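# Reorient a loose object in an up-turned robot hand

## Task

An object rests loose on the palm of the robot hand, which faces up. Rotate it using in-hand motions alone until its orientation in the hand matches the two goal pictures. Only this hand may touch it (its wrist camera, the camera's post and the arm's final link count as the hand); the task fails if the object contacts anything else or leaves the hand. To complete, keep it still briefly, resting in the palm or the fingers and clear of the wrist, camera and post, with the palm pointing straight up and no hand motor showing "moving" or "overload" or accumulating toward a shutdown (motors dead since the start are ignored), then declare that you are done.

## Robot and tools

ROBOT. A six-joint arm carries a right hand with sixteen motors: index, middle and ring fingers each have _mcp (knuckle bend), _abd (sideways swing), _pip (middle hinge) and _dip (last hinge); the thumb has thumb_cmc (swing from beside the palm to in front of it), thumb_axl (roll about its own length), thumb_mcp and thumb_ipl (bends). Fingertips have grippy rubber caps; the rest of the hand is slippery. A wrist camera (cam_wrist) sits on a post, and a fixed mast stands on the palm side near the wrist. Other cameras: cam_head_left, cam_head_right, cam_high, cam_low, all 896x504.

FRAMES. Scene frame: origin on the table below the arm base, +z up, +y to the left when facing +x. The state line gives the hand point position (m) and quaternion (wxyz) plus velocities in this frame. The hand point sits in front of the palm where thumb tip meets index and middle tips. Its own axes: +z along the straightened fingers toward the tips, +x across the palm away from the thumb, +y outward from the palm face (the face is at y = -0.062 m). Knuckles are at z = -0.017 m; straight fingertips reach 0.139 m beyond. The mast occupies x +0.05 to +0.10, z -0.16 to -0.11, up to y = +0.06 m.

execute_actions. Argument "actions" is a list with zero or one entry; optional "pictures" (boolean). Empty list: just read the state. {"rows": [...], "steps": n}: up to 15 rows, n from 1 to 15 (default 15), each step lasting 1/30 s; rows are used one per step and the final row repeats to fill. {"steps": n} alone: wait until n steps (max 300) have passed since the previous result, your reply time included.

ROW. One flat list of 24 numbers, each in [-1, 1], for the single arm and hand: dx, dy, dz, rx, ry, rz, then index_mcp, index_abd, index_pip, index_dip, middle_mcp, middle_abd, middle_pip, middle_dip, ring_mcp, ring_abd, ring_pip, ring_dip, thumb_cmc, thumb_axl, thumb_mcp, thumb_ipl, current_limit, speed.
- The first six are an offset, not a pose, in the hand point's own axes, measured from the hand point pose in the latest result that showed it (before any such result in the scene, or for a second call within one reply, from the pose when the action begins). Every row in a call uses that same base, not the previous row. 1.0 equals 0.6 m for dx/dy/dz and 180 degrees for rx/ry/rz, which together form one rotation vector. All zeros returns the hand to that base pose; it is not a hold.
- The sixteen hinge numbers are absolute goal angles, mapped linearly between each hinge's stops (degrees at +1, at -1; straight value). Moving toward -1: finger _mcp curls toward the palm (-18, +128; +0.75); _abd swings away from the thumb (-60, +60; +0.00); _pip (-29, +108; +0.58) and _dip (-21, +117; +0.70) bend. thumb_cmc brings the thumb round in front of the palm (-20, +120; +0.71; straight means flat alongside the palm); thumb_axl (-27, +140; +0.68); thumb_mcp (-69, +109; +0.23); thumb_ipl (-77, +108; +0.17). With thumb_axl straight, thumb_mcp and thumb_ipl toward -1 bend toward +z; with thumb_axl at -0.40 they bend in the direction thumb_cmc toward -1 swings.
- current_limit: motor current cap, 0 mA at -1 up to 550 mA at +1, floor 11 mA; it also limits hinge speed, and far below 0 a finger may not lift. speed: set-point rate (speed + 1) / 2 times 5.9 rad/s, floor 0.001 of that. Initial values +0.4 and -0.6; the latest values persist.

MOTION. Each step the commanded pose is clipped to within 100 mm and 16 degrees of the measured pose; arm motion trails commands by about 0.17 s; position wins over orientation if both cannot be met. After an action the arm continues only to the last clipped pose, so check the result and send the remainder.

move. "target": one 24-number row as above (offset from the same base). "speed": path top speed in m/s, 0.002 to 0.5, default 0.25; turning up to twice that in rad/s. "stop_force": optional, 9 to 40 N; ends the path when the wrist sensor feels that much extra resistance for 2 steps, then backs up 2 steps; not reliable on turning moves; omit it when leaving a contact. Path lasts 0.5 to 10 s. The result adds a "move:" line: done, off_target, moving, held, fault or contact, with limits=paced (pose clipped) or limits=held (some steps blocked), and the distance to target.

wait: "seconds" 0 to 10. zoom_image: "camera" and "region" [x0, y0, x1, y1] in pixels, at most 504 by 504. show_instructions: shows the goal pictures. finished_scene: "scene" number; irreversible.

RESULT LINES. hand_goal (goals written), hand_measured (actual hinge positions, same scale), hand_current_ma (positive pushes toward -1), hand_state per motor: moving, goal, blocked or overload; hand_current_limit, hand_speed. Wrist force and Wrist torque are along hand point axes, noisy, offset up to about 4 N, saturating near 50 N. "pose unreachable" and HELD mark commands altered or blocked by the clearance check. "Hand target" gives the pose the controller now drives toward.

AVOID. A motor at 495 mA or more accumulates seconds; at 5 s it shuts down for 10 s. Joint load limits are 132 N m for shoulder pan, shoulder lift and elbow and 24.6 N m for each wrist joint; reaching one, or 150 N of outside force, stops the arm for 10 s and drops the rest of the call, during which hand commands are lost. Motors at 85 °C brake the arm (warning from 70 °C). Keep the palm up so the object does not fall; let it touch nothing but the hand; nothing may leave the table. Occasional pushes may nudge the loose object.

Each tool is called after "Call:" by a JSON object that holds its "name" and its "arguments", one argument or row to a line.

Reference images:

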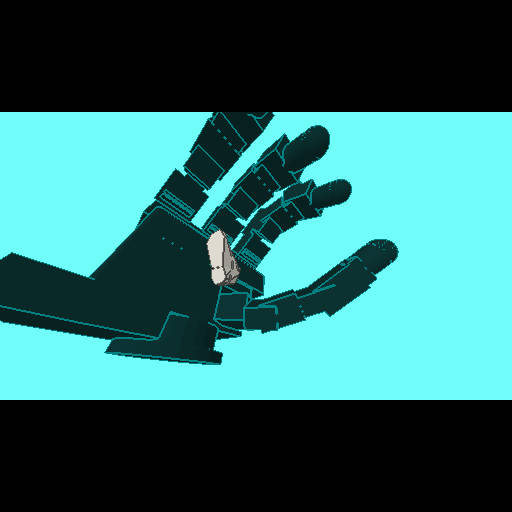

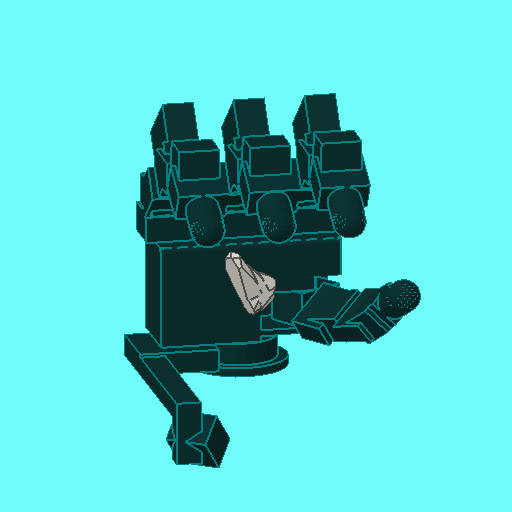

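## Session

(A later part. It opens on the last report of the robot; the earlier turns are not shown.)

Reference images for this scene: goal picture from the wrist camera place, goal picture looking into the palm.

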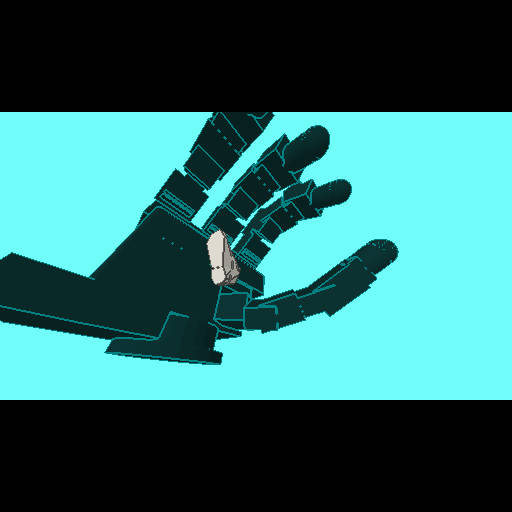

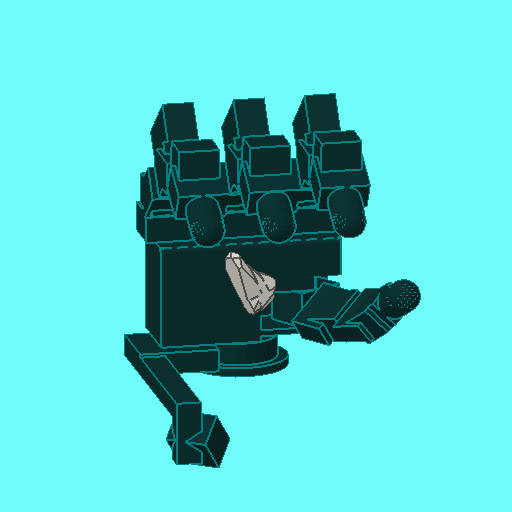

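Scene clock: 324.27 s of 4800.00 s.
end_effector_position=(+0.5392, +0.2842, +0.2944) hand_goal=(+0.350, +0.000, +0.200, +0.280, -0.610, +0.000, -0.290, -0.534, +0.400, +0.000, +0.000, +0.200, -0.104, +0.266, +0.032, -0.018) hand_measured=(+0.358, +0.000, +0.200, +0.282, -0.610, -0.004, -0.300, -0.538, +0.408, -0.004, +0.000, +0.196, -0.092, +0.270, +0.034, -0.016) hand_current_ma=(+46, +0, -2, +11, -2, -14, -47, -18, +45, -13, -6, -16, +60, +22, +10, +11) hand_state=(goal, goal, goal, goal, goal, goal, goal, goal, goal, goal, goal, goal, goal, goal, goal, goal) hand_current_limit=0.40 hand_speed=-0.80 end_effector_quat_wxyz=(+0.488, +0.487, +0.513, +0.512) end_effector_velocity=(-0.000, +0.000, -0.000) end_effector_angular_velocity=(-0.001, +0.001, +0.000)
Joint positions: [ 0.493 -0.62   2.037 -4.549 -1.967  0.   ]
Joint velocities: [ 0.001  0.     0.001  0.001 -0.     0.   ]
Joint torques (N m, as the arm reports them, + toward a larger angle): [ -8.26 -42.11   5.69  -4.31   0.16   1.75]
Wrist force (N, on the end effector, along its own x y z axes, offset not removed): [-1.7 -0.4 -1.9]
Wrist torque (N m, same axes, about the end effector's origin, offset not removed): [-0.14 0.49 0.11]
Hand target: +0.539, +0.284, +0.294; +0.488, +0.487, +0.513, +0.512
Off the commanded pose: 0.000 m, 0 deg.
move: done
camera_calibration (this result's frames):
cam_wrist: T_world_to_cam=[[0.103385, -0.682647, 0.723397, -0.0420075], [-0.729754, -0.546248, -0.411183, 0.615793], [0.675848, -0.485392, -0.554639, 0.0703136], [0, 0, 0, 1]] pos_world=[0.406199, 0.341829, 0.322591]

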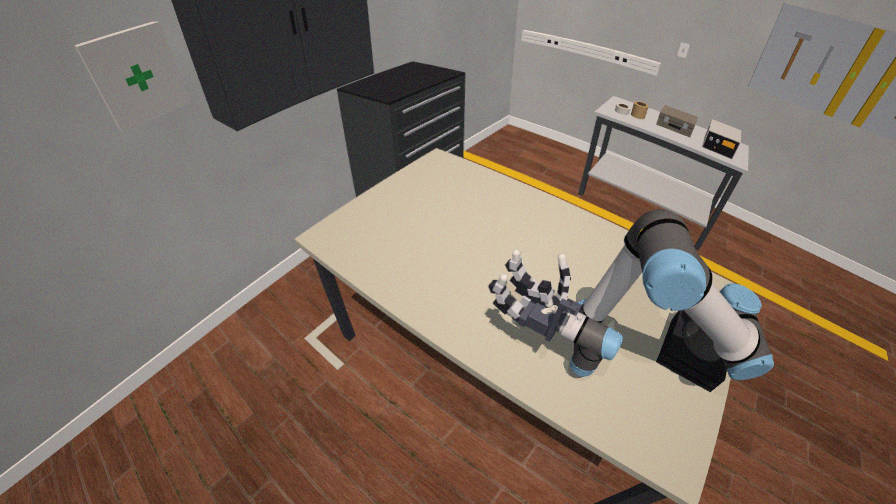

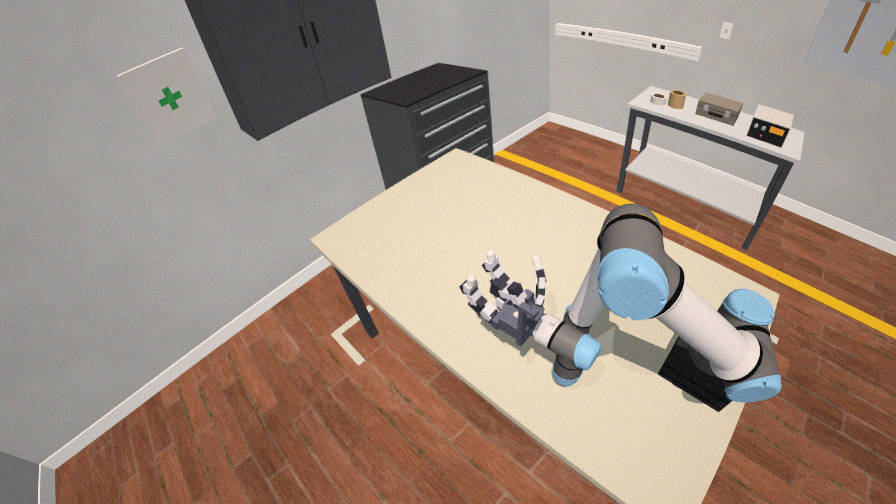

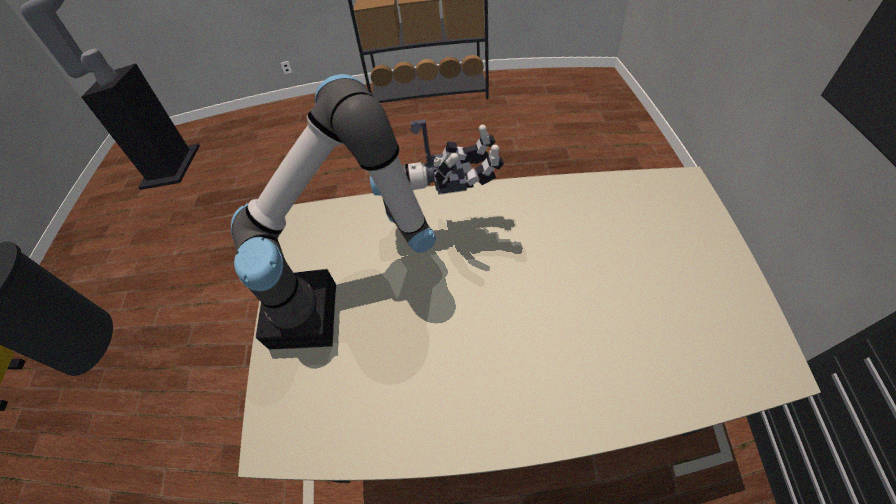

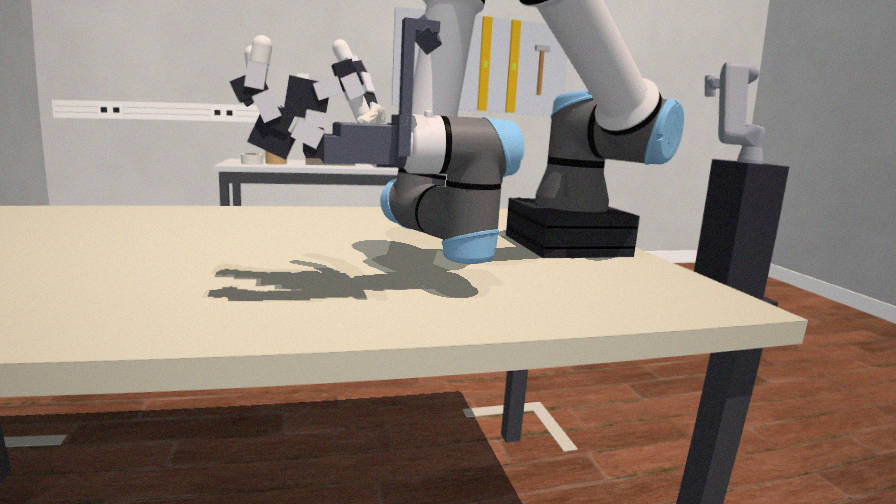

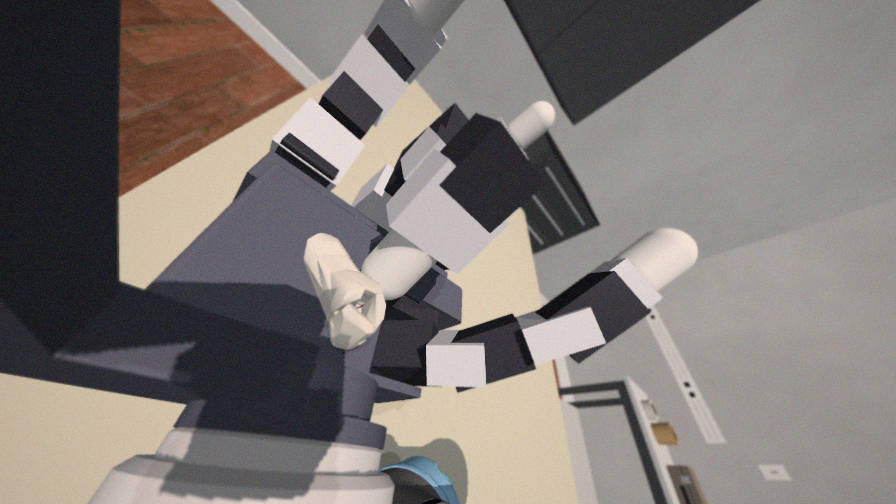

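Call:
{"name": "execute_actions", "arguments": {
  "actions": [
    {"rows":[[0,0,0,0,0,0,0.45,0.2,0.2,0.28,-0.61,0.45,-0.32,-0.535,-0.4,0,0.36,-0.64,-0.104,0.266,0.032,-0.018,0.4,-0.3]],"steps":15}
  ],
  "pictures": false
}}

Call:
{"name": "move", "arguments": {
  "target": [0,0,0,0,0,0,0.45,0.2,0.2,0.28,-0.61,0.45,-0.32,-0.535,-0.89,0.2,0.36,-0.64,-0.104,0.266,0.032,-0.018,0.4,-0.4]
}}

Call:
{"name": "zoom_image", "arguments": {
  "camera": "cam_low",
  "region": [270, 50, 420, 170]
}}

Scene clock: 340.20 s of 4800.00 s.
end_effector_position=(+0.5392, +0.2842, +0.2944) hand_goal=(+0.450, +0.200, +0.200, +0.280, -0.610, +0.450, -0.320, -0.534, -0.400, +0.000, +0.360, -0.640, -0.104, +0.266, +0.032, -0.018) hand_measured=(+0.458, +0.198, +0.200, +0.282, -0.610, +0.448, -0.320, -0.536, +0.014, -0.004, +0.358, -0.360, -0.092, +0.270, +0.034, -0.016) hand_current_ma=(+45, -13, +0, +11, -3, -8, +0, -17, +132, -13, -10, +74, +60, +22, +10, +11) hand_state=(goal, goal, goal, goal, goal, goal, goal, goal, moving, goal, goal, moving, goal, goal, goal, goal) hand_current_limit=0.40 hand_speed=-0.30 end_effector_quat_wxyz=(+0.488, +0.487, +0.513, +0.512) end_effector_velocity=(-0.000, -0.000, +0.000) end_effector_angular_velocity=(+0.000, -0.000, +0.000)
Joint positions: [ 0.493 -0.62   2.037 -4.549 -1.967  0.   ]
Joint velocities: [ 0.    -0.001  0.001 -0.001 -0.    -0.   ]
Joint torques (N m, as the arm reports them, + toward a larger angle): [ -8.44 -41.85   5.61  -4.17   0.25   1.67]
Wrist force (N, on the end effector, along its own x y z axes, offset not removed): [-1.4 1.9 -0.3]
Wrist torque (N m, same axes, about the end effector's origin, offset not removed): [0.15 0.52 0.04]
Hand target: +0.539, +0.284, +0.294; +0.488, +0.487, +0.513, +0.512
Off the commanded pose: 0.000 m, 0 deg.
Steps of this call (steps 1 to 90: nothing new was sent; then 12.43 s passed at rest; steps 91 to 105: all 15 steps of this action). Readings (end_effector_position | what the end effector reports):
91: (+0.5392, +0.2842, +0.2944) | hand_goal=(+0.450, +0.200, +0.200, +0.280, -0.610, +0.450, -0.320, -0.534, -0.400, +0.000, +0.360, -0.640, -0.104, +0.266, +0.032, -0.018) hand_measured=(+0.358, +0.000, +0.200, +0.282, -0.610, -0.004, -0.300, -0.538, +0.408, -0.004, +0.000, +0.196, -0.092, +0.270, +0.034, -0.016) hand_current_ma=(+46, +0, -2, +11, -2, -14, -47, -18, +45, -14, -6, -16, +60, +22, +10, +11) hand_state=(moving, moving, goal, goal, goal, moving, moving, goal, moving, goal, moving, moving, goal, goal, goal, goal) hand_current_limit=0.40 hand_speed=-0.30
92: (+0.5392, +0.2842, +0.2944) | hand_goal=(+0.450, +0.200, +0.200, +0.280, -0.610, +0.450, -0.320, -0.534, -0.400, +0.000, +0.360, -0.640, -0.104, +0.266, +0.032, -0.018) hand_measured=(+0.368, +0.012, +0.200, +0.282, -0.610, +0.012, -0.304, -0.538, +0.400, -0.004, +0.012, +0.186, -0.092, +0.270, +0.034, -0.016) hand_current_ma=(-62, -109, -2, +11, -2, -100, +43, -17, +216, -13, -83, +105, +60, +22, +10, +11) hand_state=(moving, moving, goal, goal, goal, moving, moving, goal, moving, goal, moving, moving, goal, goal, goal, goal) hand_current_limit=0.40 hand_speed=-0.30
94: (+0.5392, +0.2842, +0.2944) | hand_goal=(+0.450, +0.200, +0.200, +0.280, -0.610, +0.450, -0.320, -0.534, -0.400, +0.000, +0.360, -0.640, -0.104, +0.266, +0.032, -0.018) hand_measured=(+0.438, +0.098, +0.200, +0.282, -0.610, +0.096, -0.318, -0.536, +0.348, -0.004, +0.084, +0.114, -0.092, +0.270, +0.034, -0.016) hand_current_ma=(+54, -80, +1, +11, -3, -75, -2, -17, +174, -13, -66, +82, +60, +22, +10, +11) hand_state=(moving, moving, goal, goal, goal, moving, moving, goal, moving, goal, moving, moving, goal, goal, goal, goal) hand_current_limit=0.40 hand_speed=-0.30
98: (+0.5392, +0.2842, +0.2944) | hand_goal=(+0.450, +0.200, +0.200, +0.280, -0.610, +0.450, -0.320, -0.534, -0.400, +0.000, +0.360, -0.640, -0.104, +0.266, +0.032, -0.018) hand_measured=(+0.458, +0.196, +0.200, +0.282, -0.610, +0.290, -0.320, -0.536, +0.230, -0.004, +0.244, -0.058, -0.092, +0.270, +0.034, -0.016) hand_current_ma=(+44, -11, +0, +11, -3, -64, +0, -17, +154, -13, -57, +76, +60, +22, +10, +11) hand_state=(goal, moving, goal, goal, goal, moving, goal, goal, moving, goal, moving, moving, goal, goal, goal, goal) hand_current_limit=0.40 hand_speed=-0.30
105: the state above

Scene clock: 341.47 s of 4800.00 s.
end_effector_position=(+0.5392, +0.2842, +0.2944) hand_goal=(+0.450, +0.200, +0.200, +0.280, -0.610, +0.450, -0.320, -0.534, -0.890, +0.200, +0.360, -0.640, -0.104, +0.266, +0.032, -0.018) hand_measured=(+0.458, +0.198, +0.200, +0.282, -0.610, +0.448, -0.320, -0.536, -0.894, +0.198, +0.358, -0.638, -0.092, +0.270, +0.034, -0.016) hand_current_ma=(+45, -13, +0, +11, -3, -8, +0, -17, -17, -11, -9, +12, +60, +22, +10, +11) hand_state=(goal, goal, goal, goal, goal, goal, goal, goal, goal, goal, goal, goal, goal, goal, goal, goal) hand_current_limit=0.40 hand_speed=-0.40 end_effector_quat_wxyz=(+0.488, +0.487, +0.513, +0.512) end_effector_velocity=(+0.000, +0.000, +0.000) end_effector_angular_velocity=(+0.000, -0.000, +0.000)
Joint positions: [ 0.493 -0.62   2.037 -4.549 -1.967  0.   ]
Joint velocities: [-0.    -0.    -0.     0.001  0.     0.   ]
Joint torques (N m, as the arm reports them, + toward a larger angle): [ -8.75 -41.92   5.42  -4.03   0.17   1.71]
Wrist force (N, on the end effector, along its own x y z axes, offset not removed): [-2.1 -1.2 -1.7]
Wrist torque (N m, same axes, about the end effector's origin, offset not removed): [-0.10 0.42 -0.05]
Hand target: +0.539, +0.284, +0.294; +0.488, +0.487, +0.513, +0.512
Off the commanded pose: 0.000 m, 0 deg.
move: done
camera_calibration (this result's frames):
cam_wrist: T_world_to_cam=[[0.103385, -0.682648, 0.723397, -0.0420074], [-0.729754, -0.546248, -0.411184, 0.615793], [0.675848, -0.485392, -0.554639, 0.0703135], [0, 0, 0, 1]] pos_world=[0.406199, 0.341829, 0.322591]

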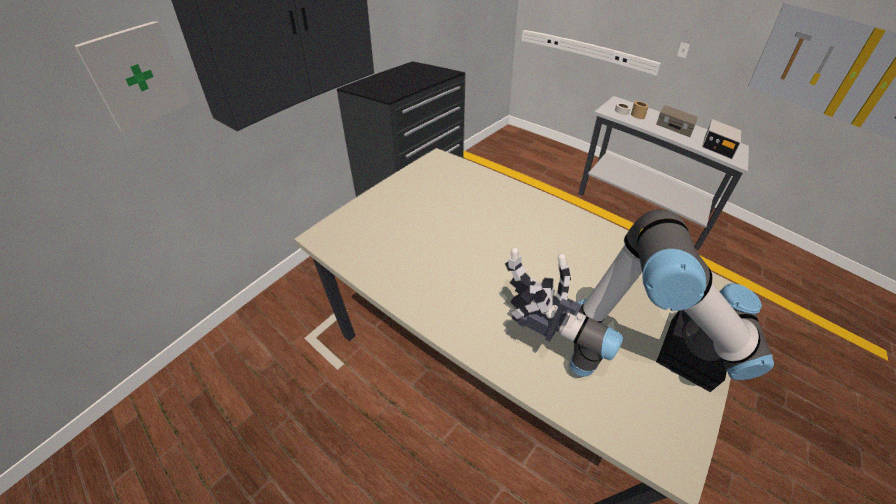

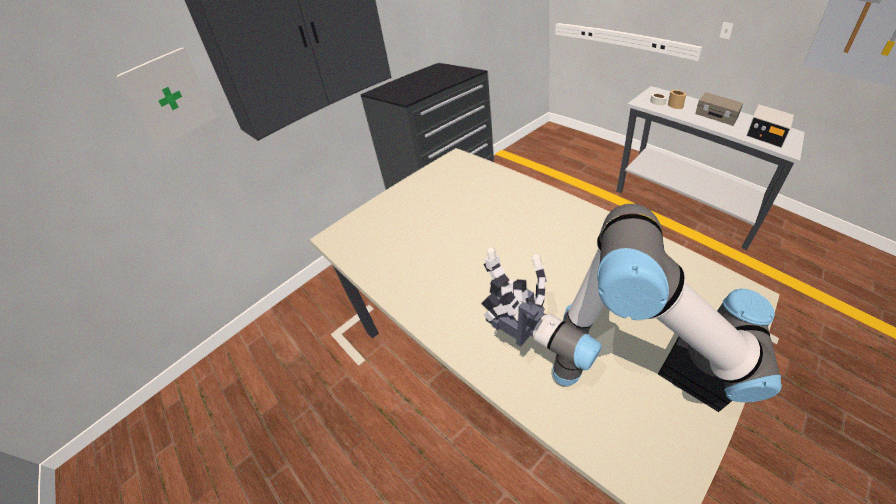

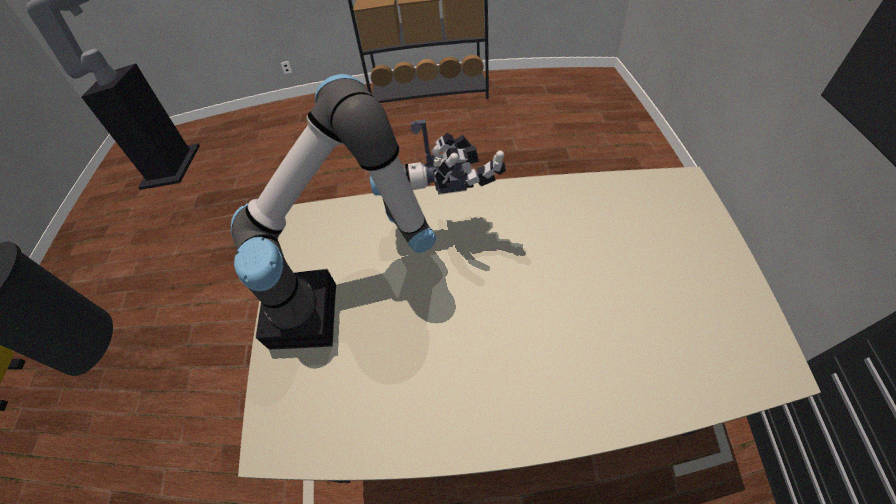

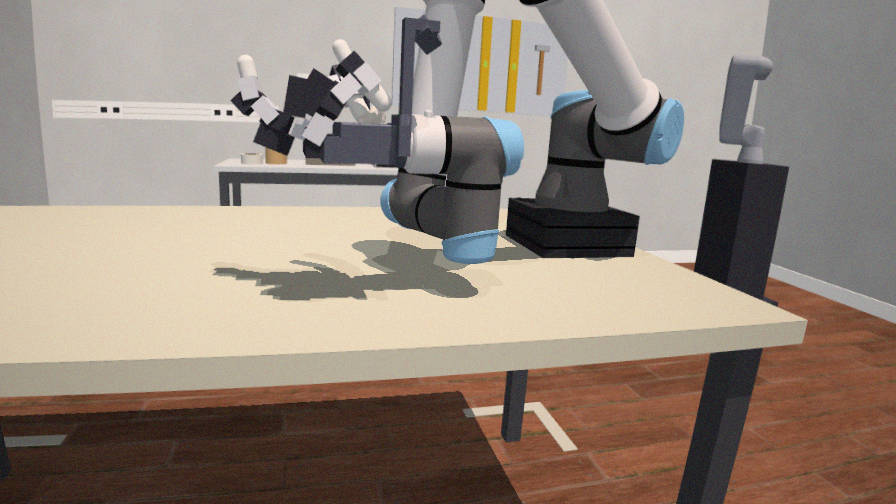

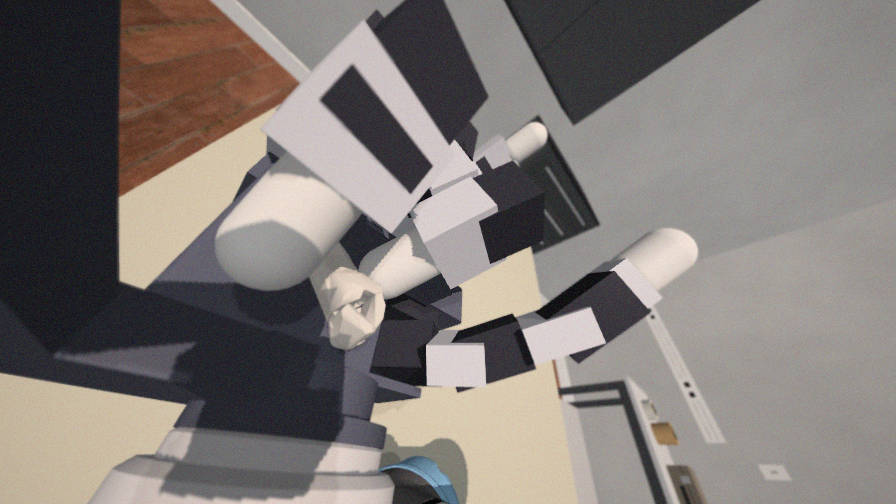

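Region (270, 50, 420, 170) of cam_low's 896x504 image, scaled by 3.360, with more detail than that image has; it fills the top 403 rows of this view, and the rest is white.

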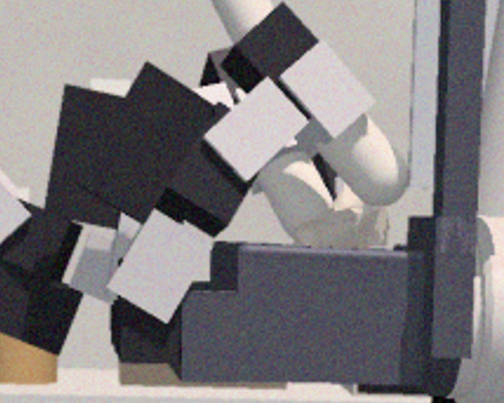

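Call:
{"name": "move", "arguments": {
  "target": [0,0,0,0,0,0,0.45,0.2,0.2,0.28,-0.61,0.5,-0.33,-0.535,-0.90,0.6,0.36,-0.62,-0.104,0.266,0.032,-0.018,0.3,-0.8]
}}

Call:
{"name": "zoom_image", "arguments": {
  "camera": "cam_low",
  "region": [270, 50, 420, 170]
}}

Scene clock: 345.00 s of 4800.00 s.
end_effector_position=(+0.5392, +0.2842, +0.2944) hand_goal=(+0.450, +0.200, +0.200, +0.280, -0.610, +0.500, -0.330, -0.534, -0.900, +0.600, +0.360, -0.620, -0.104, +0.266, +0.032, -0.018) hand_measured=(+0.458, +0.198, +0.200, +0.282, -0.612, +0.510, -0.330, -0.536, -0.902, +0.524, +0.358, -0.622, -0.092, +0.270, +0.034, -0.016) hand_current_ma=(+45, -13, +0, +11, -15, +48, +2, -16, -15, -331, -9, -8, +60, +22, +10, +11) hand_state=(goal, goal, goal, goal, goal, goal, goal, goal, goal, blocked, goal, goal, goal, goal, goal, goal) hand_current_limit=0.30 hand_speed=-0.80 end_effector_quat_wxyz=(+0.488, +0.487, +0.513, +0.512) end_effector_velocity=(+0.000, +0.000, +0.000) end_effector_angular_velocity=(+0.000, -0.001, +0.000)
Joint positions: [ 0.493 -0.62   2.037 -4.549 -1.967  0.   ]
Joint velocities: [ 0.    -0.    -0.001  0.     0.    -0.   ]
Joint torques (N m, as the arm reports them, + toward a larger angle): [ -8.77 -41.65   5.57  -4.19   0.22   1.61]
Wrist force (N, on the end effector, along its own x y z axes, offset not removed): [-0.1 0.9 0.5]
Wrist torque (N m, same axes, about the end effector's origin, offset not removed): [-0.15 0.28 0.13]
Hand target: +0.539, +0.284, +0.294; +0.488, +0.487, +0.513, +0.512
Off the commanded pose: 0.000 m, 0 deg.
move: done
camera_calibration (this result's frames):
cam_wrist: T_world_to_cam=[[0.103385, -0.682648, 0.723397, -0.0420075], [-0.729754, -0.546248, -0.411184, 0.615793], [0.675848, -0.485392, -0.554639, 0.0703136], [0, 0, 0, 1]] pos_world=[0.406199, 0.341829, 0.322591]

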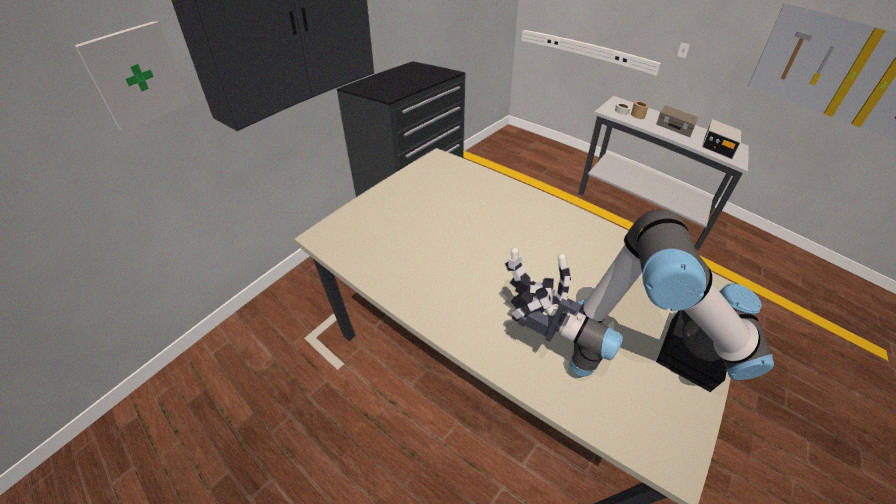

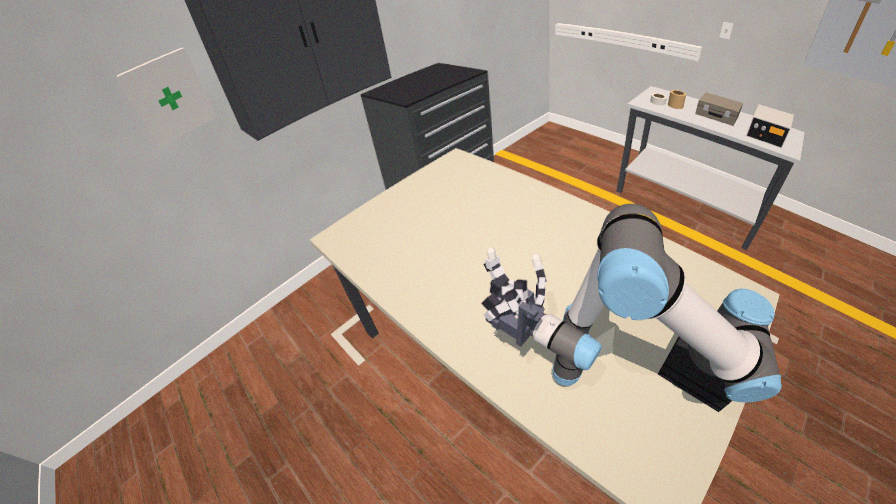

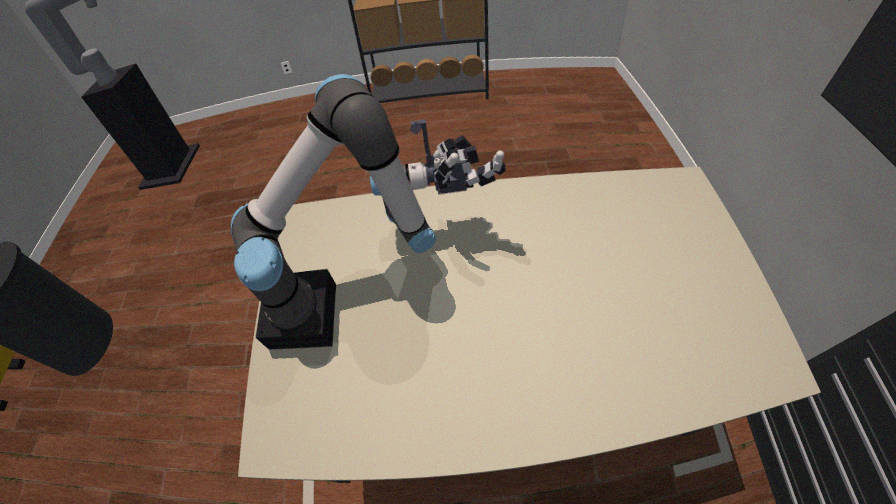

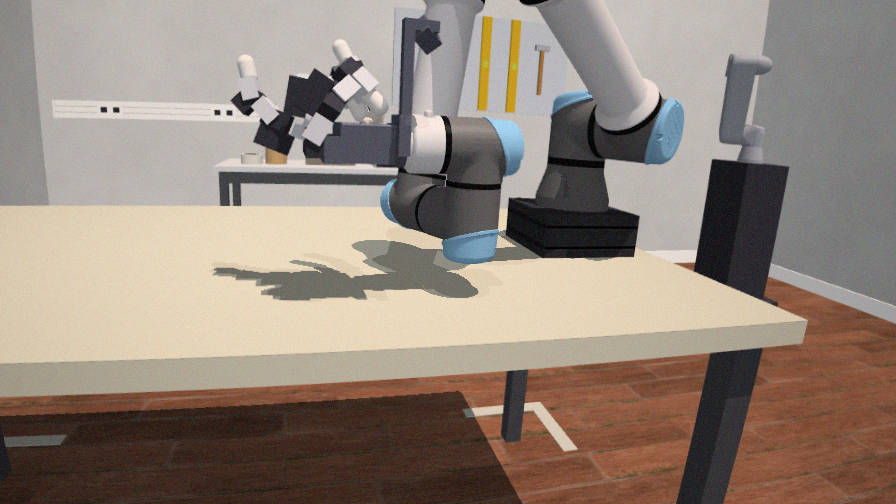

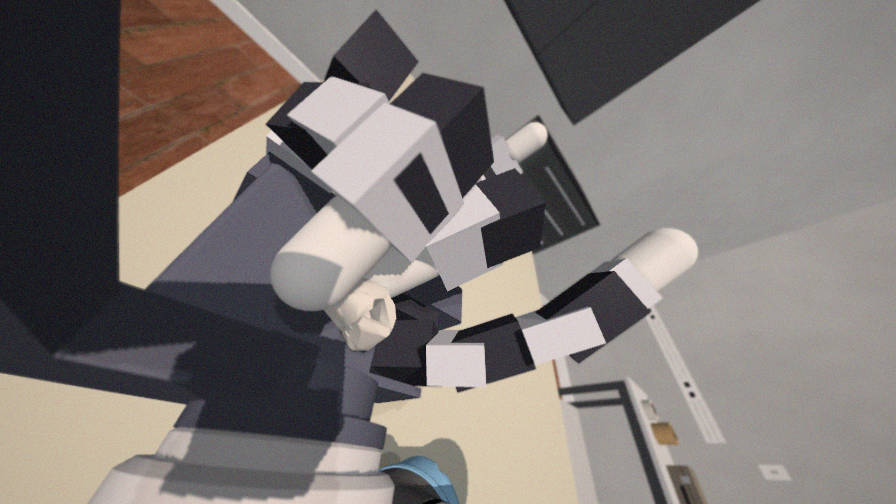

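Region (270, 50, 420, 170) of cam_low's 896x504 image, scaled by 3.360, with more detail than that image has; it fills the top 403 rows of this view, and the rest is white.

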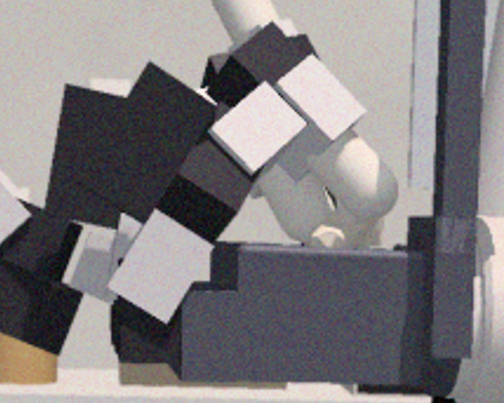

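Call:
{"name": "move", "arguments": {
  "target": [0,0,0,0,0,0,0.45,0.2,0.2,0.28,-0.61,0.3,-0.31,-0.535,-0.3,0,0.36,-0.62,-0.104,0.266,0.032,-0.018,0.4,-0.4]
}}

Call:
{"name": "zoom_image", "arguments": {
  "camera": "cam_low",
  "region": [270, 50, 420, 170]
}}

Scene clock: 356.93 s of 4800.00 s.
end_effector_position=(+0.5392, +0.2842, +0.2944) hand_goal=(+0.450, +0.200, +0.200, +0.280, -0.610, +0.300, -0.310, -0.534, -0.300, +0.000, +0.360, -0.620, -0.104, +0.266, +0.032, -0.018) hand_measured=(+0.458, +0.198, +0.200, +0.282, -0.612, +0.304, -0.316, -0.536, -0.300, +0.004, +0.358, -0.622, -0.092, +0.270, +0.034, -0.016) hand_current_ma=(+45, -12, +0, +11, -15, +23, -27, -14, +1, +16, -13, -8, +60, +22, +10, +11) hand_state=(goal, goal, goal, goal, goal, goal, goal, goal, goal, goal, goal, goal, goal, goal, goal, goal) hand_current_limit=0.40 hand_speed=-0.40 end_effector_quat_wxyz=(+0.488, +0.487, +0.513, +0.512) end_effector_velocity=(+0.000, -0.000, +0.001) end_effector_angular_velocity=(+0.001, -0.002, -0.000)
Joint positions: [ 0.493 -0.62   2.037 -4.549 -1.967  0.   ]
Joint velocities: [-0.    -0.    -0.001 -0.    -0.     0.   ]
Joint torques (N m, as the arm reports them, + toward a larger angle): [ -8.46 -41.91   5.06  -4.18   0.3    1.6 ]
Wrist force (N, on the end effector, along its own x y z axes, offset not removed): [0.0 2.2 -1.9]
Wrist torque (N m, same axes, about the end effector's origin, offset not removed): [0.29 0.24 0.42]
Hand target: +0.539, +0.284, +0.294; +0.488, +0.487, +0.513, +0.512
Off the commanded pose: 0.000 m, 0 deg.
After step 90, 8.13 s passed at rest.
move: done
camera_calibration (this result's frames):
cam_wrist: T_world_to_cam=[[0.103385, -0.682648, 0.723397, -0.0420075], [-0.729754, -0.546248, -0.411184, 0.615793], [0.675848, -0.485392, -0.554639, 0.0703135], [0, 0, 0, 1]] pos_world=[0.406199, 0.341829, 0.322591]

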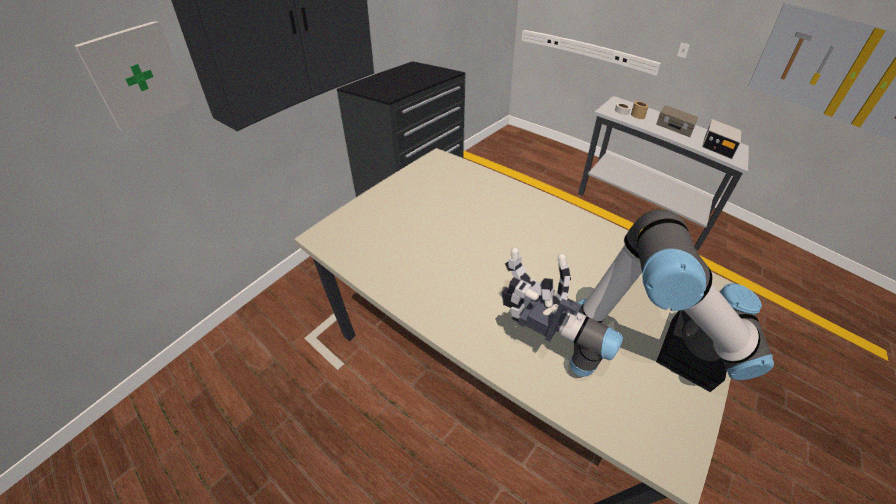

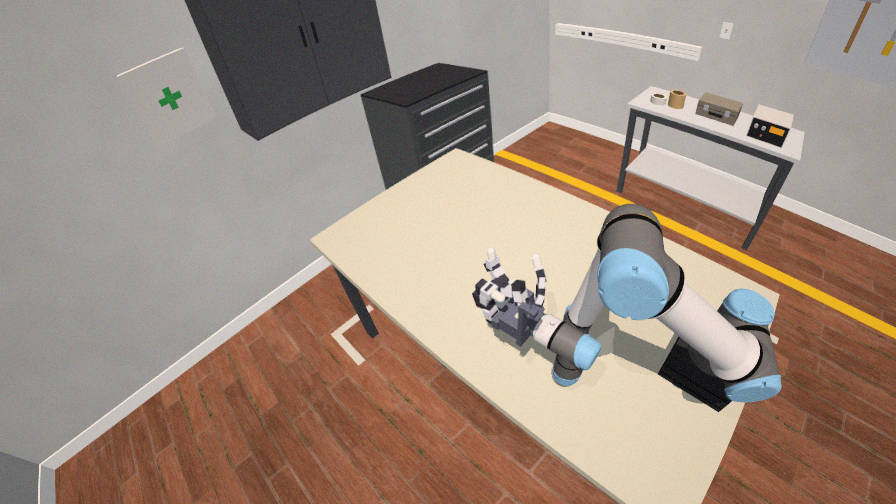

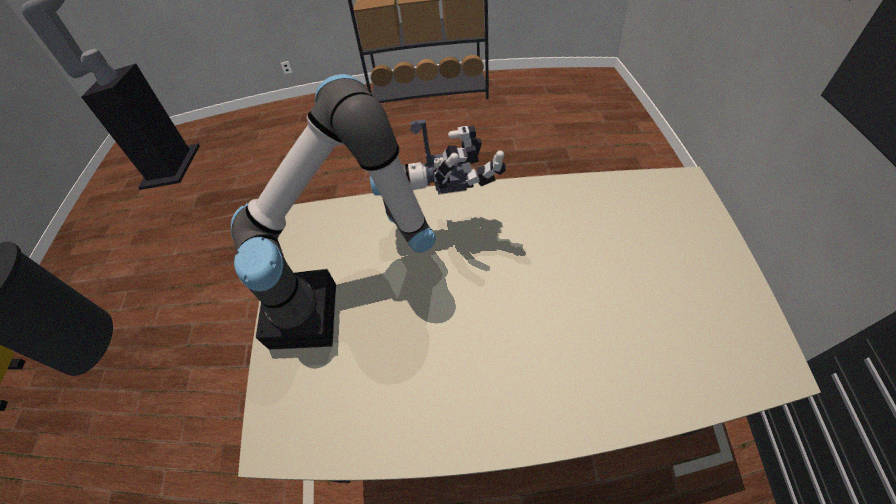

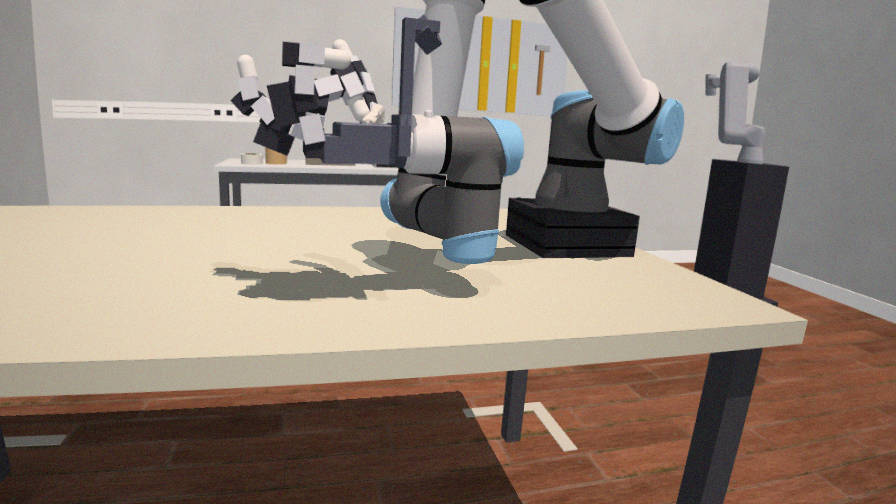

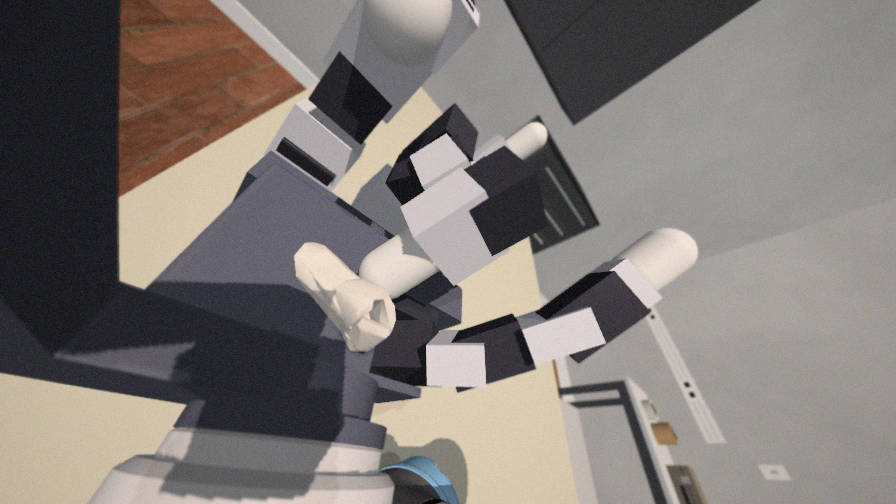

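Region (270, 50, 420, 170) of cam_low's 896x504 image, scaled by 3.360, with more detail than that image has; it fills the top 403 rows of this view, and the rest is white.

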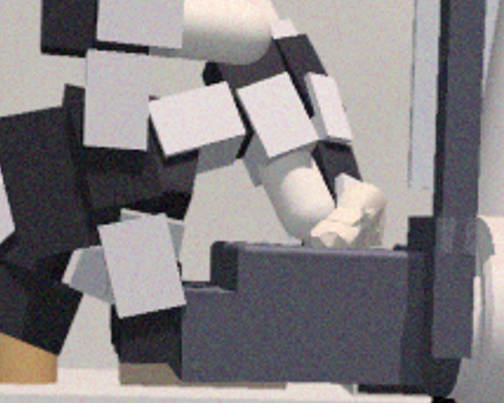

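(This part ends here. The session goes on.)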